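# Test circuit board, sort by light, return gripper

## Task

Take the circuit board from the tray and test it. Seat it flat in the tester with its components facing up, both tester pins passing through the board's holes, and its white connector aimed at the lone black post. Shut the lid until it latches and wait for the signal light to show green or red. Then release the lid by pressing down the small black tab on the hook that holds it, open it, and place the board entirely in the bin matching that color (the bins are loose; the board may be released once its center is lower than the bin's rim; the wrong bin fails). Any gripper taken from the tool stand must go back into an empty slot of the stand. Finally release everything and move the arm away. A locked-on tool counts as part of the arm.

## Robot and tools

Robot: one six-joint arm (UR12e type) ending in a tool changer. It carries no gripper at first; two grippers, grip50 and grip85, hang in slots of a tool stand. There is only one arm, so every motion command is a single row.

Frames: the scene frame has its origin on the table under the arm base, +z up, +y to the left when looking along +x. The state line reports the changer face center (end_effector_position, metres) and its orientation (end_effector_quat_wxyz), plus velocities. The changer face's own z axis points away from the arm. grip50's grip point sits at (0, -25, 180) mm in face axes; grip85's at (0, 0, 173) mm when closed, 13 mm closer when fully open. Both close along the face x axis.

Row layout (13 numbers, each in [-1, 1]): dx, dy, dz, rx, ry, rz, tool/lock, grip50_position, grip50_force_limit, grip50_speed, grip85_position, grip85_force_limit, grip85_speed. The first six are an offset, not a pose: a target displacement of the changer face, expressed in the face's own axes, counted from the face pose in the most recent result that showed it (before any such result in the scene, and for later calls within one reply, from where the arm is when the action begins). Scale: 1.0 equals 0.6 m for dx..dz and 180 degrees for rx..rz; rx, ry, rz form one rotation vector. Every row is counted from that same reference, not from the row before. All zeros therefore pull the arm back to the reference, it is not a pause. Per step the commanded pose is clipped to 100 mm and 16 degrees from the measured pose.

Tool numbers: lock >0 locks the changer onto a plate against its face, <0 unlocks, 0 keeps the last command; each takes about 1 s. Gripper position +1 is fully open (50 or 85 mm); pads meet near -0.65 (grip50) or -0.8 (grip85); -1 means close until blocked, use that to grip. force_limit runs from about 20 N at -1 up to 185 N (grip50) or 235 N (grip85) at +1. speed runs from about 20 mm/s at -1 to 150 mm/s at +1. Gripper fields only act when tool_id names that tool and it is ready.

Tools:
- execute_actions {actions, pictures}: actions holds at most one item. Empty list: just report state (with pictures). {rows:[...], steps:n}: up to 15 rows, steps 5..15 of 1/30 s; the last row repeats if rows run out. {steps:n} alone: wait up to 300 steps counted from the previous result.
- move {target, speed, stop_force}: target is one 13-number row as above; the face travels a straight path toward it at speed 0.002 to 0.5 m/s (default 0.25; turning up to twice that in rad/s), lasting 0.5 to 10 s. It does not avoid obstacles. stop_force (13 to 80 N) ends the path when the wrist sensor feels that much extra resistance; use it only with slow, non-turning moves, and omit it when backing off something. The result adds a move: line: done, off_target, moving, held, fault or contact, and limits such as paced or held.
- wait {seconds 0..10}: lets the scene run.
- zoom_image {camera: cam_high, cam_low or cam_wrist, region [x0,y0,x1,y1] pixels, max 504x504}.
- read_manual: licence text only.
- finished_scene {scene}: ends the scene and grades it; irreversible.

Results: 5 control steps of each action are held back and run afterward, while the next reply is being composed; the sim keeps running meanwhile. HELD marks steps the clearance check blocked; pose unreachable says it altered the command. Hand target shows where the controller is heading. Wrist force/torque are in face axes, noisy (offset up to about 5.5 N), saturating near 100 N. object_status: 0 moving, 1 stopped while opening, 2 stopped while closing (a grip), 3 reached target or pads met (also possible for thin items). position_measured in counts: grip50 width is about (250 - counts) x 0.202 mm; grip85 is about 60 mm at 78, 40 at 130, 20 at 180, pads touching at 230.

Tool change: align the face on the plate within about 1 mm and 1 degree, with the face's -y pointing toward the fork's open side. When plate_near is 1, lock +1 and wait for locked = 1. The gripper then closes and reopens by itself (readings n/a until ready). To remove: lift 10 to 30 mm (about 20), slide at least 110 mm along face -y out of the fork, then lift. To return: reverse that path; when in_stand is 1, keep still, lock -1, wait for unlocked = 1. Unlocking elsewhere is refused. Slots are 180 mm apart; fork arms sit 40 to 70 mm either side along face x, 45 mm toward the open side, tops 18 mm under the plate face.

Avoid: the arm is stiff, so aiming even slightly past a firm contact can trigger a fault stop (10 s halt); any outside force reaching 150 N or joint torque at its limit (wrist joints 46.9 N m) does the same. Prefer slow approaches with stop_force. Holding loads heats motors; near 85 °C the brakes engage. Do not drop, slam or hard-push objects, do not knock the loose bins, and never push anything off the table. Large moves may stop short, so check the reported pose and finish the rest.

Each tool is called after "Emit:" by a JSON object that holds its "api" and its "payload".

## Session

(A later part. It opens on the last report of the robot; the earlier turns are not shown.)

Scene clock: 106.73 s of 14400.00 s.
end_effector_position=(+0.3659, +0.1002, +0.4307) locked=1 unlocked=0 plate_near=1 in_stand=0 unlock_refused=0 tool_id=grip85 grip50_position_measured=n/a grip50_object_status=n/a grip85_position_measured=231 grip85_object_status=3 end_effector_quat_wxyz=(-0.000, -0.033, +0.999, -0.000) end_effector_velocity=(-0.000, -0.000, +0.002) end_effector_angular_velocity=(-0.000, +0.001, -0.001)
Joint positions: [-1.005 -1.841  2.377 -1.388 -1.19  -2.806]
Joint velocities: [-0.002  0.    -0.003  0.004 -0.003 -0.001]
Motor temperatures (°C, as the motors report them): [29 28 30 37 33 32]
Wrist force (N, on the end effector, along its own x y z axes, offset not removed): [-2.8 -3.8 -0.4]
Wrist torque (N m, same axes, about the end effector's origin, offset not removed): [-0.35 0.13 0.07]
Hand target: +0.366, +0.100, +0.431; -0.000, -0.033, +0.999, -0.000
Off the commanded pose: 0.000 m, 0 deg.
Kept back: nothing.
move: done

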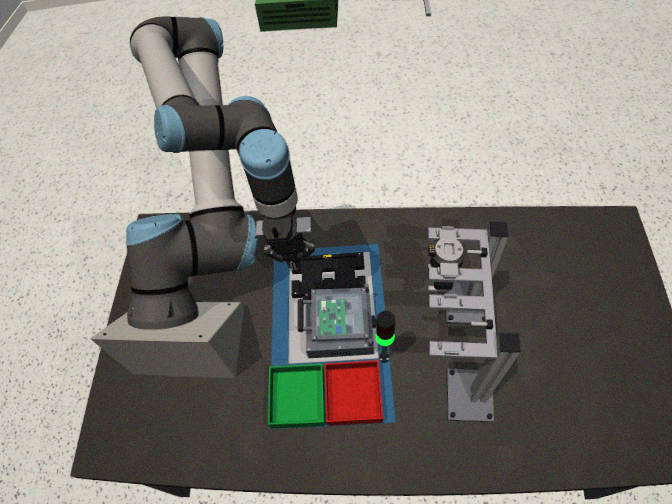

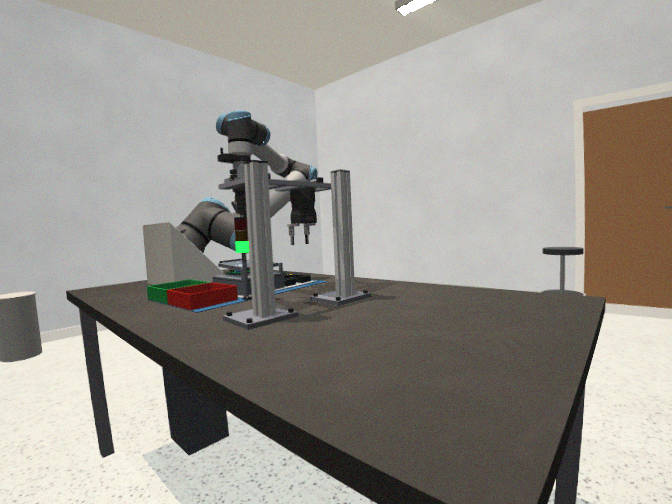

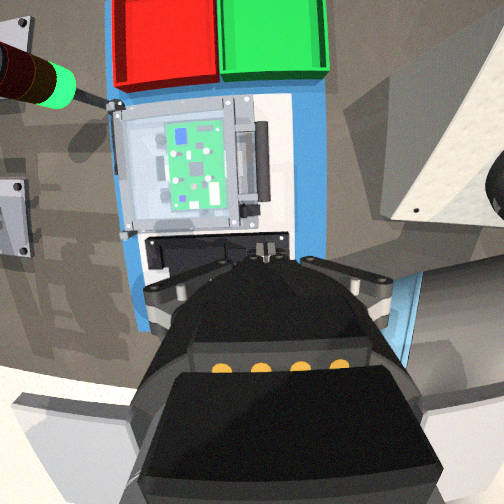

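Emit:
{"api": "move", "payload": {"target": [-0.0708,-0.55,0.218,-0.2778,0,0,0,0,0,0,-1,-0.5,0], "speed": 0.2}}

Emit:
{"api": "move", "payload": {"target": [0,-0.0881,0.0739,0,0,0,0,0,0,0,-1,-0.5,0], "speed": 0.05, "stop_force": 25}}

Scene clock: 109.87 s of 14400.00 s.
end_effector_position=(+0.4306, -0.2256, +0.2999) locked=1 unlocked=0 plate_near=1 in_stand=0 unlock_refused=0 tool_id=grip85 grip50_position_measured=n/a grip50_object_status=n/a grip85_position_measured=231 grip85_object_status=3 end_effector_quat_wxyz=(-0.015, -0.031, +0.906, +0.422) end_effector_velocity=(+0.000, -0.002, -0.001) end_effector_angular_velocity=(+0.005, +0.001, +0.000)
Joint positions: [-1.059 -0.738  2.013 -1.167 -1.134 -3.235]
Joint velocities: [ 0.     0.005 -0.004  0.004 -0.001 -0.002]
Motor temperatures (°C, as the motors report them): [29 28 30 37 33 32]
Wrist force (N, on the end effector, along its own x y z axes, offset not removed): [-3.0 -2.5 -1.1]
Wrist torque (N m, same axes, about the end effector's origin, offset not removed): [0.00 0.24 0.26]
Hand target: +0.431, -0.226, +0.300; -0.015, -0.031, +0.906, +0.422
Off the commanded pose: 0.001 m, 0 deg.
Kept back: nothing.
move: done

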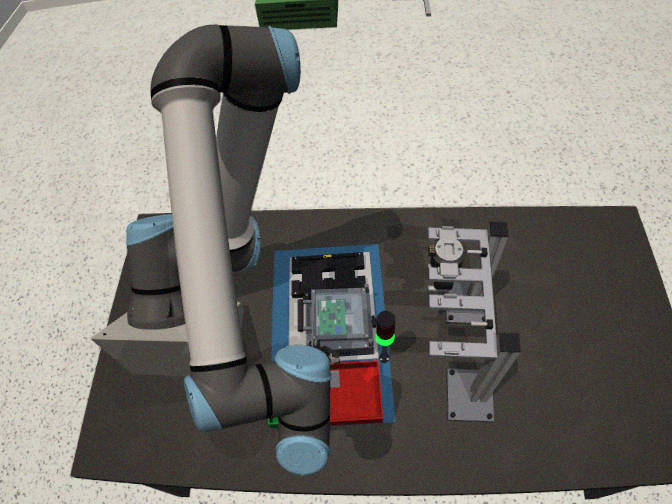

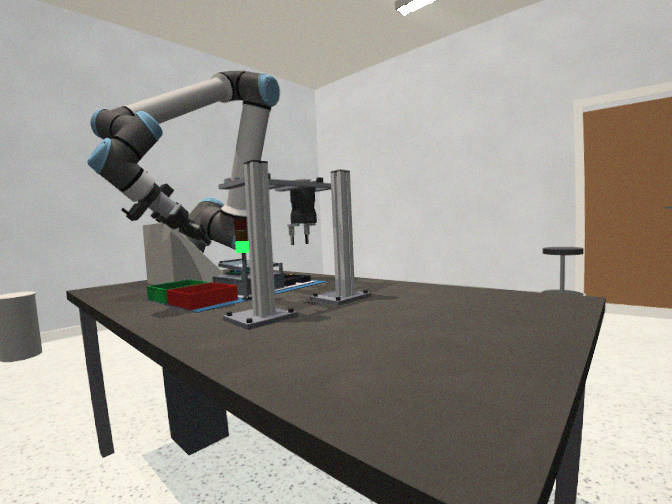

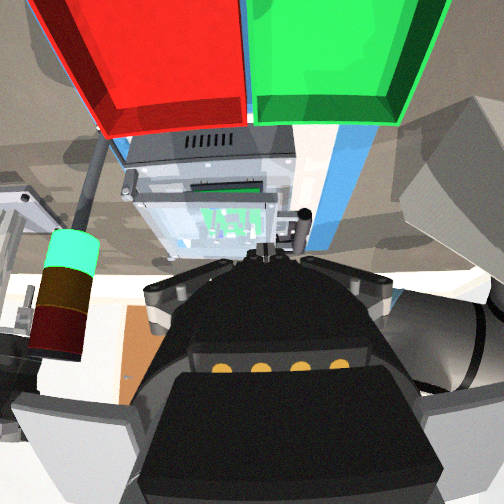

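Scene clock: 111.60 s of 14400.00 s.
end_effector_position=(+0.4306, -0.2256, +0.2311) locked=1 unlocked=0 plate_near=1 in_stand=0 unlock_refused=0 tool_id=grip85 grip50_position_measured=n/a grip50_object_status=n/a grip85_position_measured=231 grip85_object_status=3 end_effector_quat_wxyz=(-0.015, -0.031, +0.906, +0.422) end_effector_velocity=(+0.000, +0.000, -0.002) end_effector_angular_velocity=(+0.000, -0.001, +0.000)
Joint positions: [-1.018 -0.668  2.057 -1.279 -1.093 -3.24 ]
Joint velocities: [ 0.001  0.002  0.001 -0.003  0.001 -0.001]
Motor temperatures (°C, as the motors report them): [29 28 30 37 33 32]
Wrist force (N, on the end effector, along its own x y z axes, offset not removed): [1.4 -2.7 1.5]
Wrist torque (N m, same axes, about the end effector's origin, offset not removed): [-0.33 0.04 0.08]
Hand target: +0.431, -0.226, +0.231; -0.015, -0.031, +0.906, +0.422
Off the commanded pose: 0.000 m, 0 deg.
Kept back: nothing.
move: done

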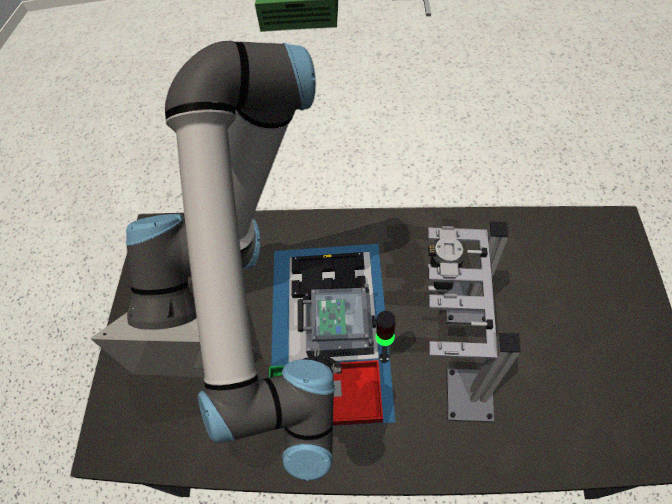

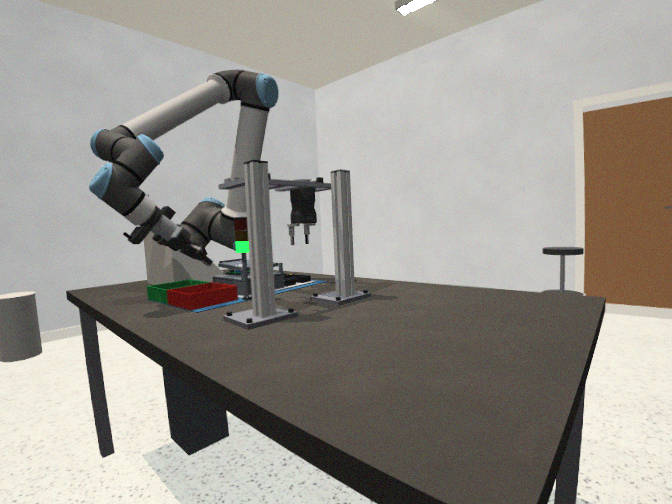

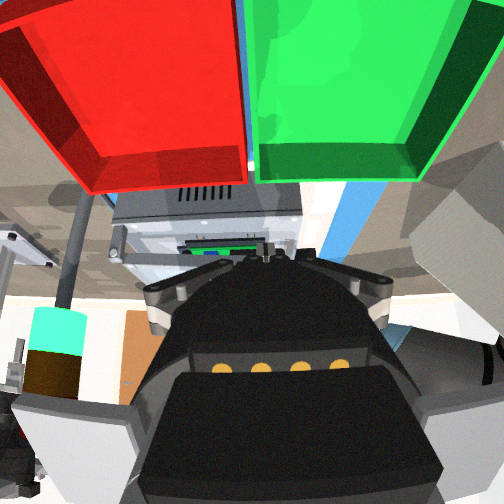

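Emit:
{"api": "zoom_image", "payload": {"camera": "cam_low", "region": [130,200,330,320]}}

Region (130, 200, 330, 320) of cam_low's 672x504 image, scaled by 2.520, with more detail than that image has; it fills the top 302 rows of this view, and the rest is white.

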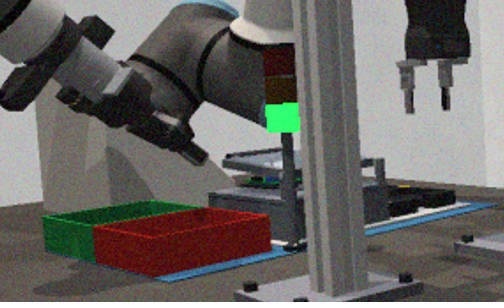

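Emit:
{"api": "move", "payload": {"target": [0,-0.0153,0.0129,0,0,0,0,0,0,0,-1,-0.5,0], "speed": 0.03}}

Emit:
{"api": "move", "payload": {"target": [0,0.0482,0.0575,0,0,0,0,0,0,0,-1,-0.5,0], "speed": 0.02, "stop_force": 20}}

Emit:
{"api": "zoom_image", "payload": {"camera": "cam_low", "region": [130,200,330,320]}}

Scene clock: 112.70 s of 14400.00 s.
end_effector_position=(+0.4306, -0.2256, +0.2193) locked=1 unlocked=0 plate_near=1 in_stand=0 unlock_refused=0 tool_id=grip85 grip50_position_measured=n/a grip50_object_status=n/a grip85_position_measured=231 grip85_object_status=3 end_effector_quat_wxyz=(-0.015, -0.031, +0.906, +0.422) end_effector_velocity=(-0.000, +0.000, -0.002) end_effector_angular_velocity=(-0.000, +0.001, -0.001)
Joint positions: [-1.011 -0.655  2.063 -1.298 -1.085 -3.241]
Joint velocities: [ 0.001  0.002  0.001 -0.003  0.001  0.001]
Motor temperatures (°C, as the motors report them): [29 28 30 37 33 32]
Wrist force (N, on the end effector, along its own x y z axes, offset not removed): [-0.1 2.6 0.7]
Wrist torque (N m, same axes, about the end effector's origin, offset not removed): [-0.04 -0.10 0.14]
Hand target: +0.431, -0.226, +0.219; -0.015, -0.031, +0.906, +0.422
Off the commanded pose: 0.000 m, 0 deg.
Kept back: nothing.
move: done

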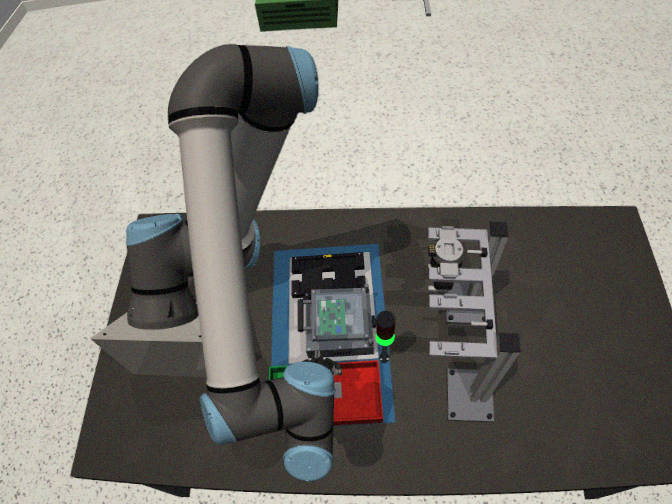

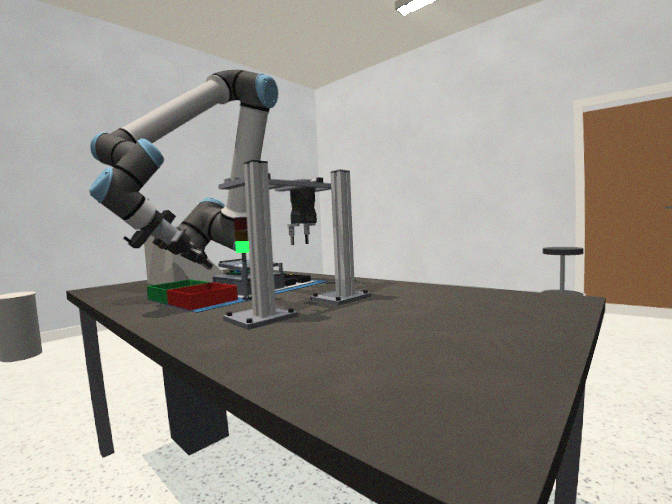

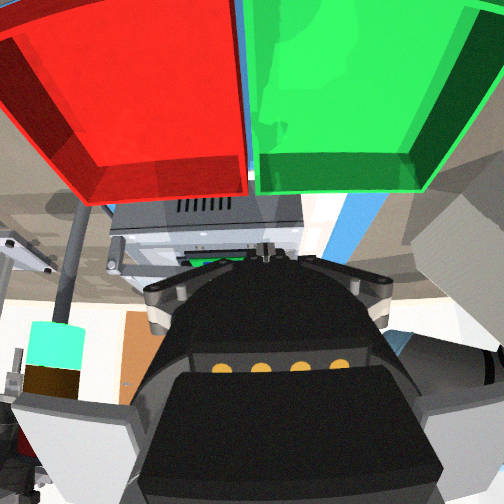

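Scene clock: 114.73 s of 14400.00 s.
end_effector_position=(+0.4284, -0.1925, +0.2192) locked=1 unlocked=0 plate_near=1 in_stand=0 unlock_refused=0 tool_id=grip85 grip50_position_measured=n/a grip50_object_status=n/a grip85_position_measured=231 grip85_object_status=3 end_effector_quat_wxyz=(-0.014, -0.031, +0.906, +0.422) end_effector_velocity=(-0.001, -0.003, -0.001) end_effector_angular_velocity=(+0.008, +0.004, -0.004)
Joint positions: [-0.992 -0.704  2.11  -1.295 -1.067 -3.243]
Joint velocities: [-0.003  0.009 -0.005  0.005 -0.003  0.002]
Motor temperatures (°C, as the motors report them): [29 28 30 37 33 32]
Wrist force (N, on the end effector, along its own x y z axes, offset not removed): [3.4 -34.2 -32.9]
Wrist torque (N m, same axes, about the end effector's origin, offset not removed): [6.06 0.87 0.08]
Hand target: +0.428, -0.193, +0.219; -0.015, -0.031, +0.906, +0.422
Off the commanded pose: 0.012 m, 0 deg.
Kept back: nothing.
move: contact

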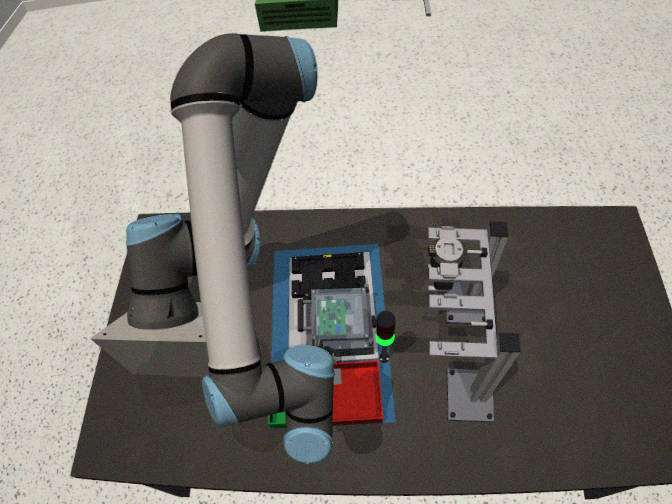

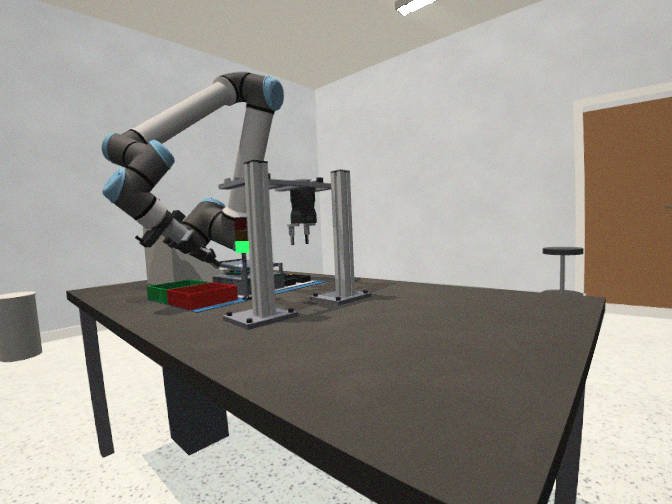

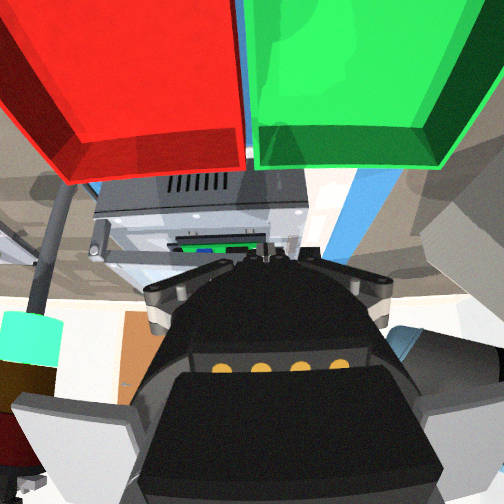

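Region (130, 200, 330, 320) of cam_low's 672x504 image, scaled by 2.520, with more detail than that image has; it fills the top 302 rows of this view, and the rest is white.

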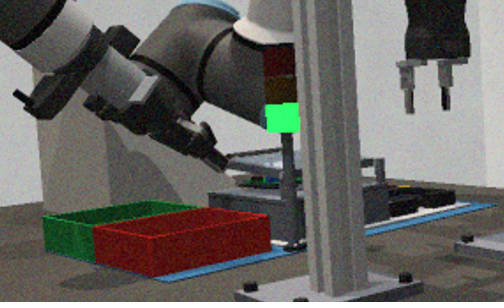

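Emit:
{"api": "move", "payload": {"target": [0,-0.0207,0.0065,0,0,0,0,0,0,0,-1,-0.5,0], "speed": 0.015}}

Emit:
{"api": "move", "payload": {"target": [0,0.0236,0.0281,0,0,0,0,0,0,0,-1,-0.5,0], "speed": 0.01, "stop_force": 20}}

Emit:
{"api": "zoom_image", "payload": {"camera": "cam_low", "region": [130,200,330,320]}}

Scene clock: 116.07 s of 14400.00 s.
end_effector_position=(+0.4287, -0.1974, +0.2074) locked=1 unlocked=0 plate_near=1 in_stand=0 unlock_refused=0 tool_id=grip85 grip50_position_measured=n/a grip50_object_status=n/a grip85_position_measured=231 grip85_object_status=3 end_effector_quat_wxyz=(-0.014, -0.031, +0.906, +0.422) end_effector_velocity=(+0.000, -0.001, -0.002) end_effector_angular_velocity=(-0.000, -0.001, -0.002)
Joint positions: [-0.987 -0.683  2.109 -1.315 -1.061 -3.244]
Joint velocities: [ 0.001  0.003 -0.    -0.003  0.002  0.   ]
Motor temperatures (°C, as the motors report them): [29 28 30 37 33 32]
Wrist force (N, on the end effector, along its own x y z axes, offset not removed): [1.1 -2.1 2.5]
Wrist torque (N m, same axes, about the end effector's origin, offset not removed): [-0.35 0.06 0.09]
Hand target: +0.429, -0.198, +0.207; -0.014, -0.031, +0.906, +0.422
Off the commanded pose: 0.000 m, 0 deg.
Kept back: nothing.
move: done

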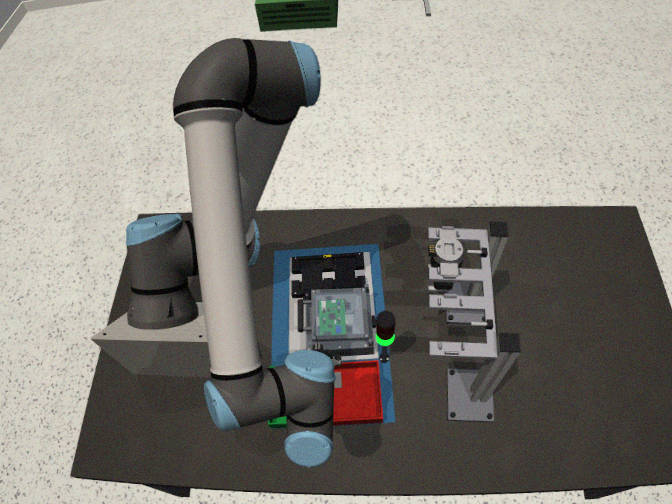

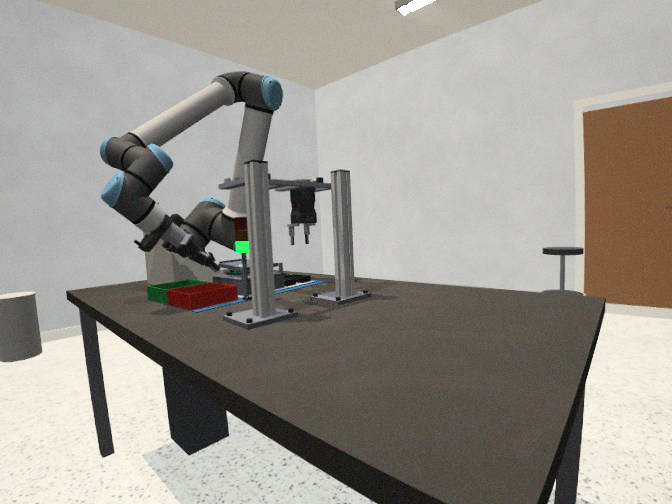

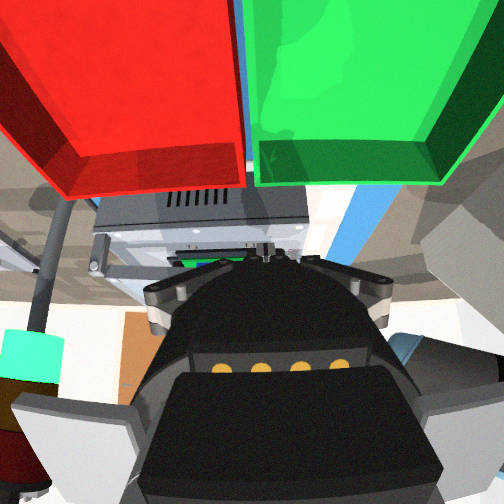

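Scene clock: 116.93 s of 14400.00 s.
end_effector_position=(+0.4285, -0.1926, +0.2074) locked=1 unlocked=0 plate_near=1 in_stand=0 unlock_refused=0 tool_id=grip85 grip50_position_measured=n/a grip50_object_status=n/a grip85_position_measured=231 grip85_object_status=3 end_effector_quat_wxyz=(-0.014, -0.031, +0.906, +0.422) end_effector_velocity=(-0.000, -0.002, -0.001) end_effector_angular_velocity=(+0.004, +0.001, -0.002)
Joint positions: [-0.984 -0.69   2.116 -1.314 -1.058 -3.245]
Joint velocities: [-0.002  0.005 -0.003  0.002 -0.001 -0.   ]
Motor temperatures (°C, as the motors report them): [29 28 30 37 33 32]
Wrist force (N, on the end effector, along its own x y z axes, offset not removed): [3.1 -26.9 -28.2]
Wrist torque (N m, same axes, about the end effector's origin, offset not removed): [3.62 1.12 0.11]
Hand target: +0.428, -0.193, +0.207; -0.014, -0.031, +0.906, +0.422
Off the commanded pose: 0.017 m, 0 deg.
Kept back: nothing.
move: contact

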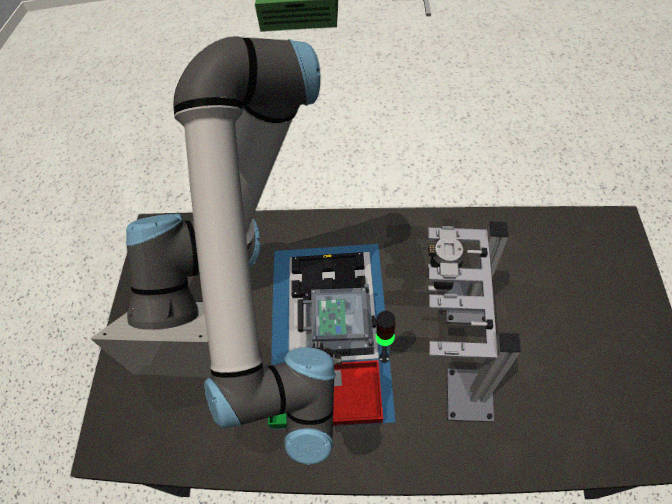

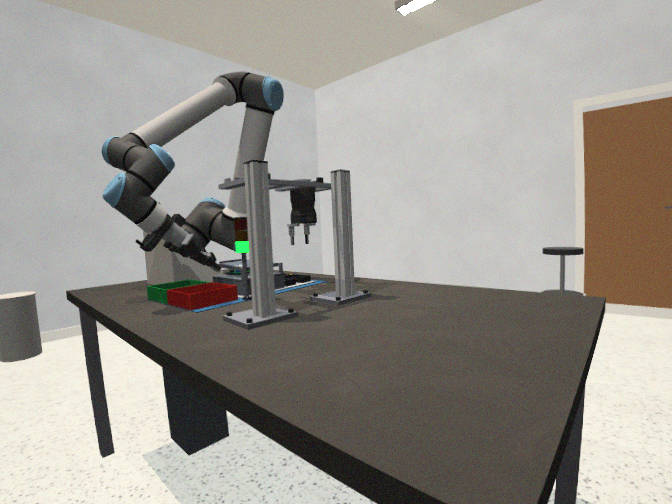

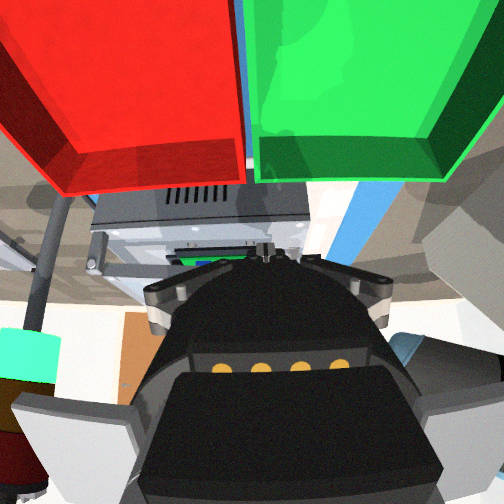

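Region (130, 200, 330, 320) of cam_low's 672x504 image, scaled by 2.520, with more detail than that image has; it fills the top 302 rows of this view, and the rest is white.

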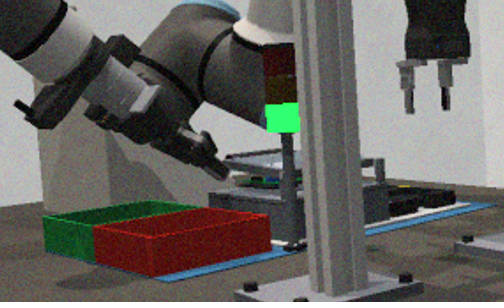

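Emit:
{"api": "move", "payload": {"target": [0,-0.0107,-0.0128,0,0,0,0,0,0,0,-1,-0.5,0], "speed": 0.02}}

Emit:
{"api": "move", "payload": {"target": [0.075,-0.0077,0.0064,0,0,0,0,0,0,0,-1,-0.5,0], "speed": 0.03, "stop_force": 20}}

Emit:
{"api": "move", "payload": {"target": [0,0.0557,0.0664,0,0,0,0,0,0,0,-1,-0.5,0], "speed": 0.015, "stop_force": 20}}

Emit:
{"api": "zoom_image", "payload": {"camera": "cam_low", "region": [130,200,330,320]}}

Scene clock: 118.00 s of 14400.00 s.
end_effector_position=(+0.4291, -0.2024, +0.2074) locked=1 unlocked=0 plate_near=1 in_stand=0 unlock_refused=0 tool_id=grip85 grip50_position_measured=n/a grip50_object_status=n/a grip85_position_measured=231 grip85_object_status=3 end_effector_quat_wxyz=(-0.014, -0.031, +0.906, +0.422) end_effector_velocity=(+0.000, -0.002, +0.000) end_effector_angular_velocity=(-0.000, +0.000, +0.001)
Joint positions: [-0.99  -0.676  2.102 -1.315 -1.064 -3.244]
Joint velocities: [-0.001  0.002 -0.002 -0.    -0.002  0.   ]
Motor temperatures (°C, as the motors report them): [29 28 30 37 33 32]
Wrist force (N, on the end effector, along its own x y z axes, offset not removed): [-3.0 3.7 -1.3]
Wrist torque (N m, same axes, about the end effector's origin, offset not removed): [0.30 0.14 0.21]
Hand target: +0.429, -0.203, +0.207; -0.014, -0.031, +0.906, +0.422
Off the commanded pose: 0.000 m, 0 deg.
Kept back: nothing.
move: done

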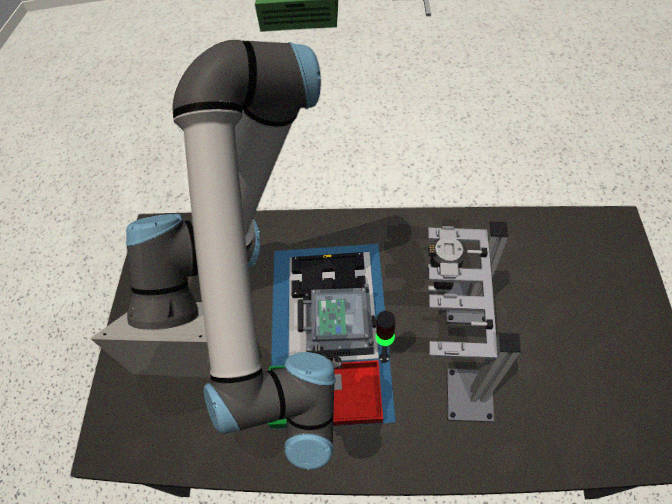

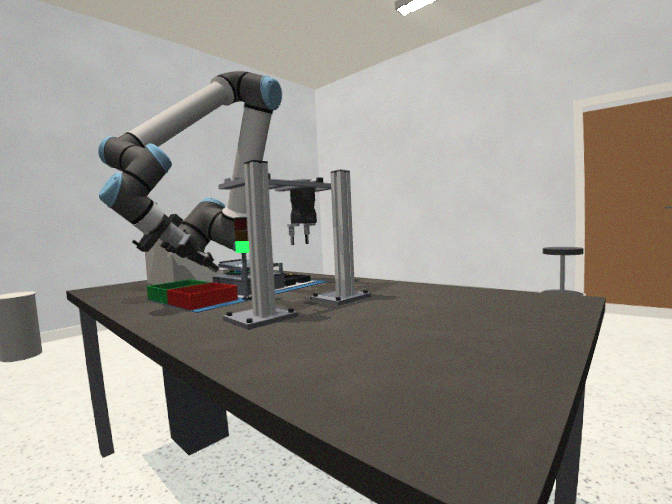

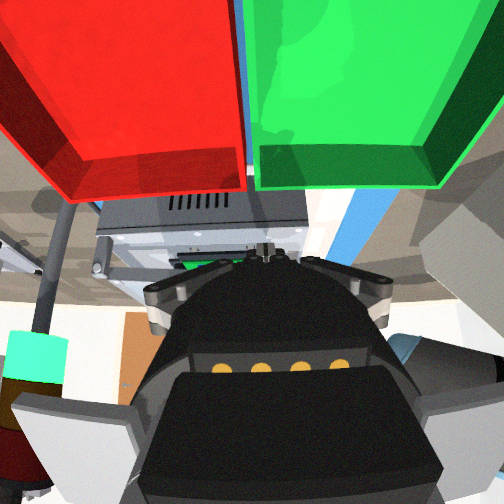

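Scene clock: 119.83 s of 14400.00 s.
end_effector_position=(+0.3845, -0.2054, +0.2014) locked=1 unlocked=0 plate_near=1 in_stand=0 unlock_refused=0 tool_id=grip85 grip50_position_measured=n/a grip50_object_status=n/a grip85_position_measured=231 grip85_object_status=3 end_effector_quat_wxyz=(-0.014, -0.031, +0.906, +0.422) end_effector_velocity=(-0.002, -0.000, -0.000) end_effector_angular_velocity=(+0.000, -0.002, -0.000)
Joint positions: [-1.061 -0.672  2.166 -1.388 -1.134 -3.235]
Joint velocities: [-0.003  0.     0.002 -0.002 -0.002 -0.001]
Motor temperatures (°C, as the motors report them): [29 28 30 37 33 32]
Wrist force (N, on the end effector, along its own x y z axes, offset not removed): [-7.4 0.1 -0.9]
Wrist torque (N m, same axes, about the end effector's origin, offset not removed): [0.02 0.66 0.30]
Hand target: +0.384, -0.205, +0.201; -0.014, -0.031, +0.906, +0.422
Off the commanded pose: 0.000 m, 0 deg.
Kept back: nothing.
move: done

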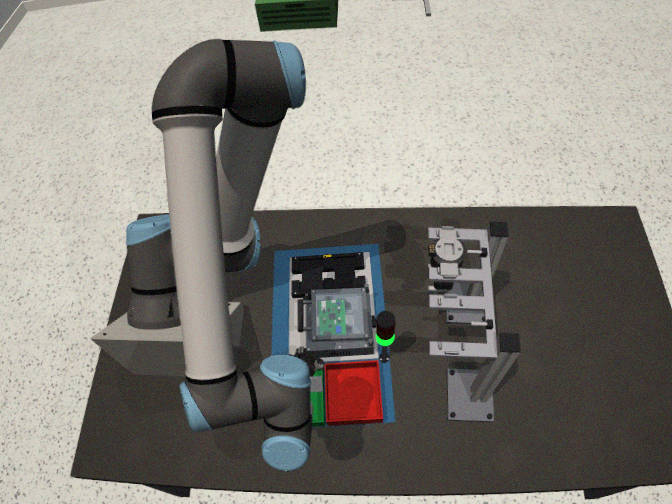

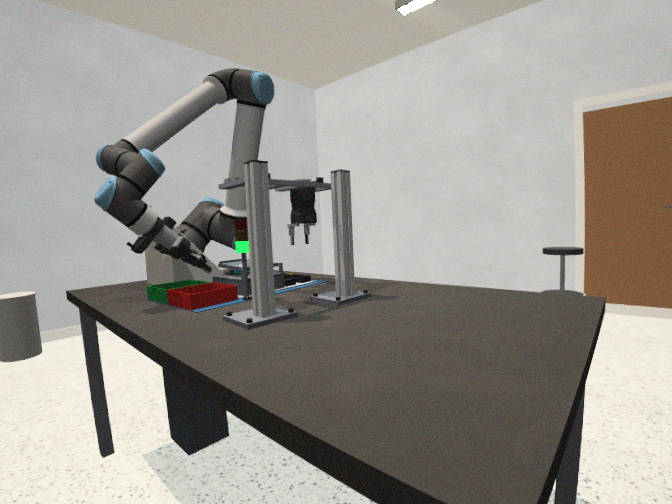

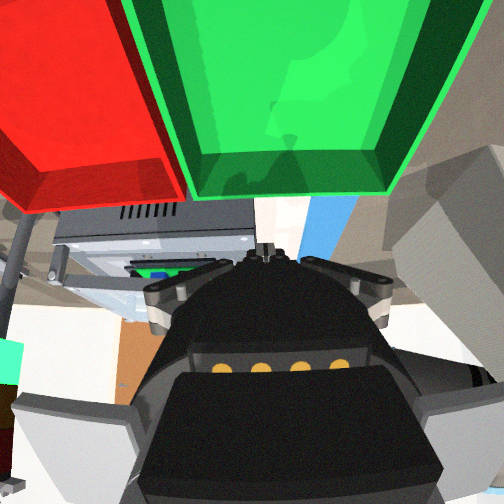

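Scene clock: 123.57 s of 14400.00 s.
end_effector_position=(+0.3809, -0.1537, +0.2013) locked=1 unlocked=0 plate_near=1 in_stand=0 unlock_refused=0 tool_id=grip85 grip50_position_measured=n/a grip50_object_status=n/a grip85_position_measured=231 grip85_object_status=3 end_effector_quat_wxyz=(-0.014, -0.031, +0.906, +0.422) end_effector_velocity=(-0.000, +0.001, +0.000) end_effector_angular_velocity=(-0.001, +0.000, +0.001)
Joint positions: [-1.032 -0.751  2.239 -1.38  -1.106 -3.239]
Joint velocities: [ 0.001 -0.003  0.002 -0.    -0.    -0.   ]
Motor temperatures (°C, as the motors report them): [29 28 30 37 33 32]
Wrist force (N, on the end effector, along its own x y z axes, offset not removed): [3.2 -11.5 -10.1]
Wrist torque (N m, same axes, about the end effector's origin, offset not removed): [1.50 0.08 0.11]
Hand target: +0.381, -0.154, +0.201; -0.014, -0.031, +0.906, +0.422
Off the commanded pose: 0.000 m, 0 deg.
Kept back: nothing.
move: done

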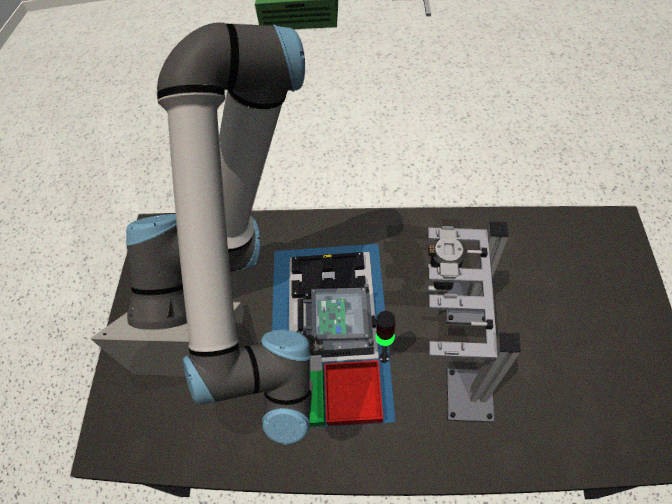

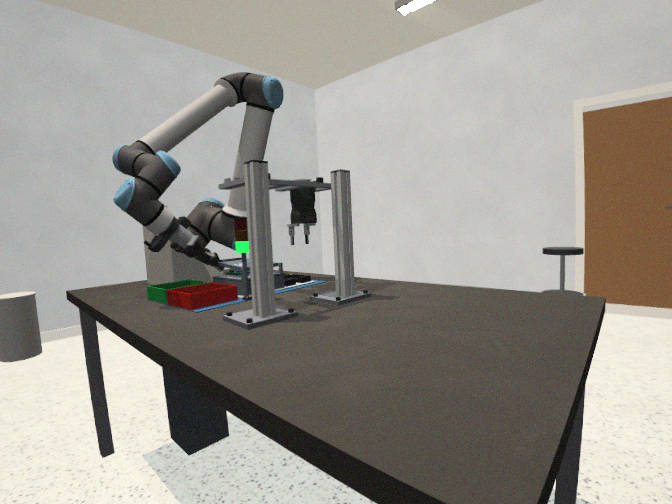

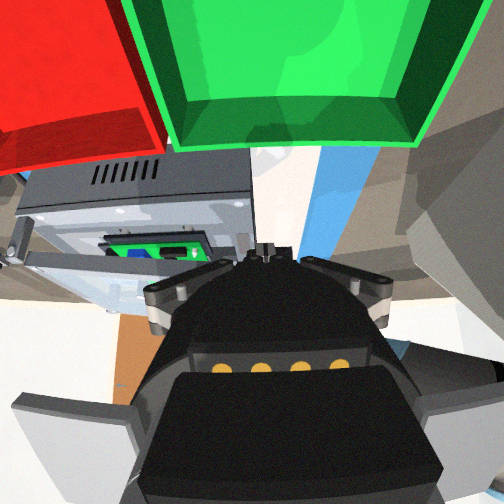

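Region (130, 200, 330, 320) of cam_low's 672x504 image, scaled by 2.520, with more detail than that image has; it fills the top 302 rows of this view, and the rest is white.

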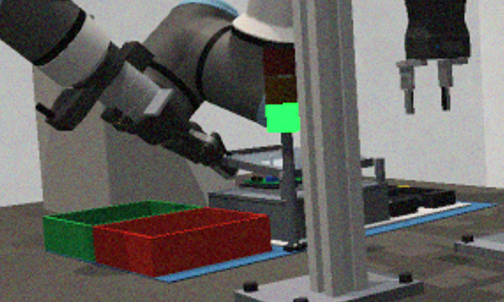

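Emit:
{"api": "move", "payload": {"target": [-0.045,0.074,-0.0622,0,0,0,0,0,0,0,-1,-0.5,0], "speed": 0.03, "stop_force": 35}}

Emit:
{"api": "move", "payload": {"target": [-0.075,0.0575,-0.0482,0,0,0,0,0,0,0,-1,-0.5,0], "speed": 0.03, "stop_force": 35}}

Emit:
{"api": "zoom_image", "payload": {"camera": "cam_low", "region": [130,180,330,320]}}

Scene clock: 124.93 s of 14400.00 s.
end_effector_position=(+0.3887, -0.1534, +0.2177) locked=1 unlocked=0 plate_near=1 in_stand=0 unlock_refused=0 tool_id=grip85 grip50_position_measured=n/a grip50_object_status=n/a grip85_position_measured=232 grip85_object_status=3 end_effector_quat_wxyz=(-0.014, -0.031, +0.906, +0.421) end_effector_velocity=(-0.001, +0.000, -0.002) end_effector_angular_velocity=(+0.001, -0.000, -0.002)
Joint positions: [-1.03  -0.772  2.22  -1.34  -1.103 -3.239]
Joint velocities: [-0.     0.003  0.003 -0.005  0.002  0.001]
Motor temperatures (°C, as the motors report them): [29 28 30 37 33 32]
Wrist force (N, on the end effector, along its own x y z axes, offset not removed): [29.6 -40.3 -73.3]
Wrist torque (N m, same axes, about the end effector's origin, offset not removed): [7.10 3.37 -0.16]
Hand target: +0.388, -0.153, +0.217; -0.014, -0.031, +0.906, +0.421
Off the commanded pose: 0.046 m, 0 deg.
Kept back: nothing.
move: contact

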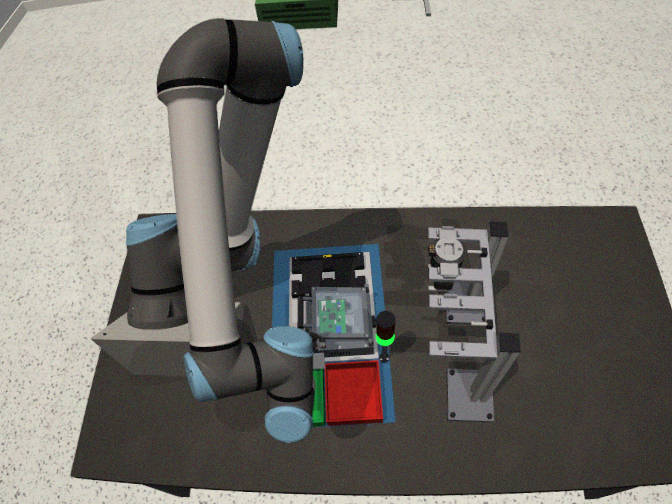

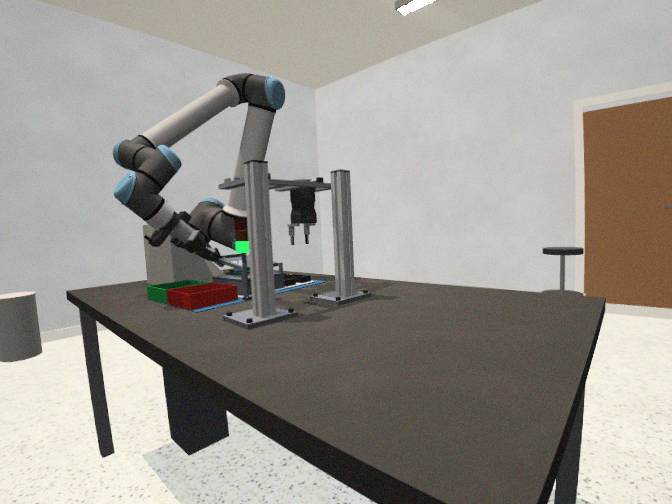

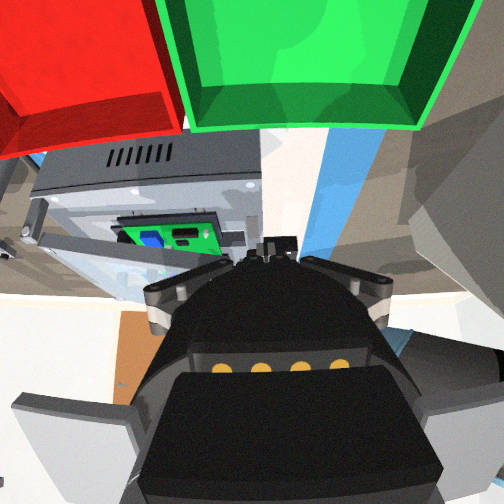

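Scene clock: 125.43 s of 14400.00 s.
end_effector_position=(+0.3891, -0.1533, +0.2180) locked=1 unlocked=0 plate_near=1 in_stand=0 unlock_refused=0 tool_id=grip85 grip50_position_measured=n/a grip50_object_status=n/a grip85_position_measured=232 grip85_object_status=3 end_effector_quat_wxyz=(-0.014, -0.031, +0.906, +0.421) end_effector_velocity=(-0.001, -0.000, -0.001) end_effector_angular_velocity=(-0.000, -0.001, -0.002)
Joint positions: [-1.029 -0.772  2.219 -1.339 -1.102 -3.239]
Joint velocities: [-0.001  0.002  0.002 -0.004  0.     0.   ]
Motor temperatures (°C, as the motors report them): [29 28 30 37 33 32]
Wrist force (N, on the end effector, along its own x y z axes, offset not removed): [33.3 -43.0 -77.2]
Wrist torque (N m, same axes, about the end effector's origin, offset not removed): [6.97 2.78 -0.56]
Hand target: +0.389, -0.153, +0.218; -0.014, -0.031, +0.906, +0.421
Off the commanded pose: 0.063 m, 0 deg.
Kept back: nothing.
move: contact

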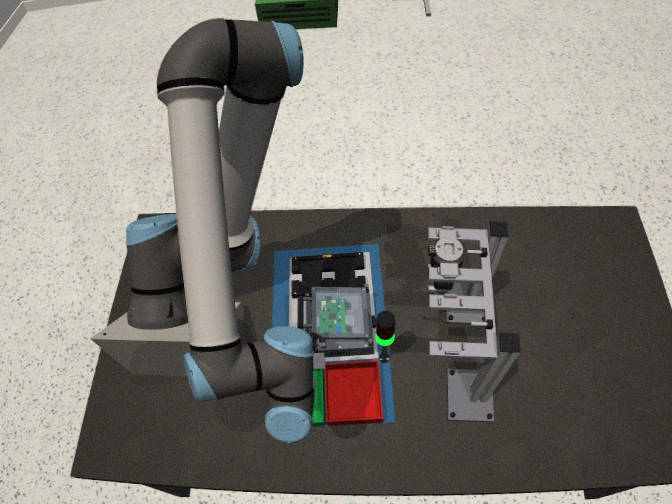

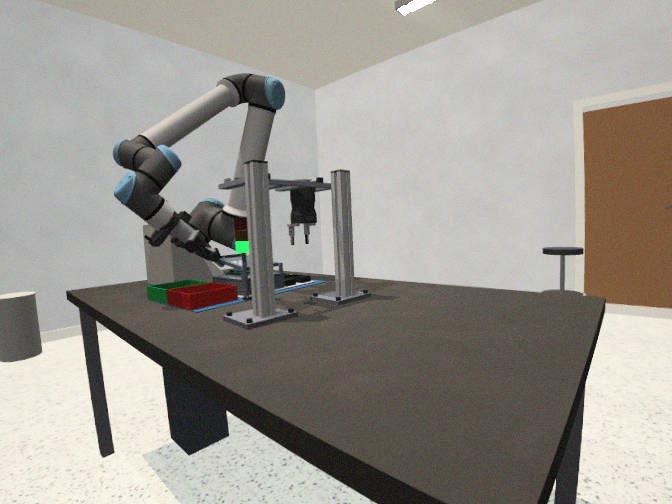

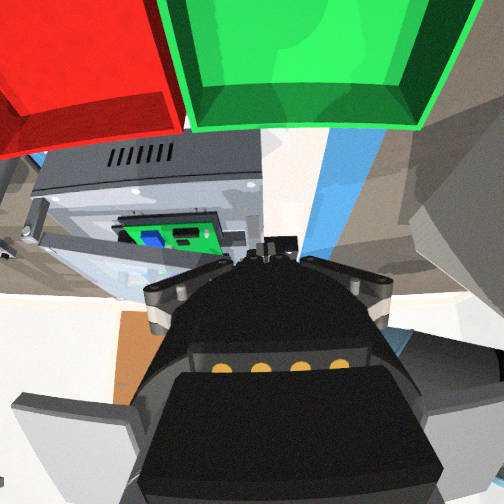

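Region (130, 180, 330, 320) of cam_low's 672x504 image, scaled by 2.520, with more detail than that image has; it fills the top 353 rows of this view, and the rest is white.

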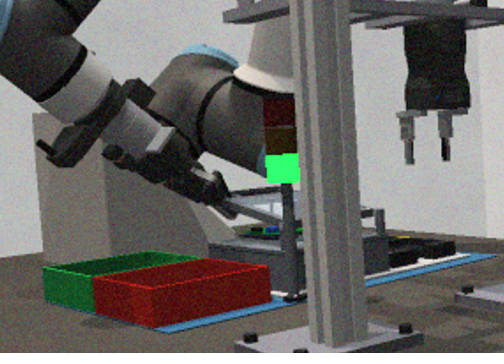

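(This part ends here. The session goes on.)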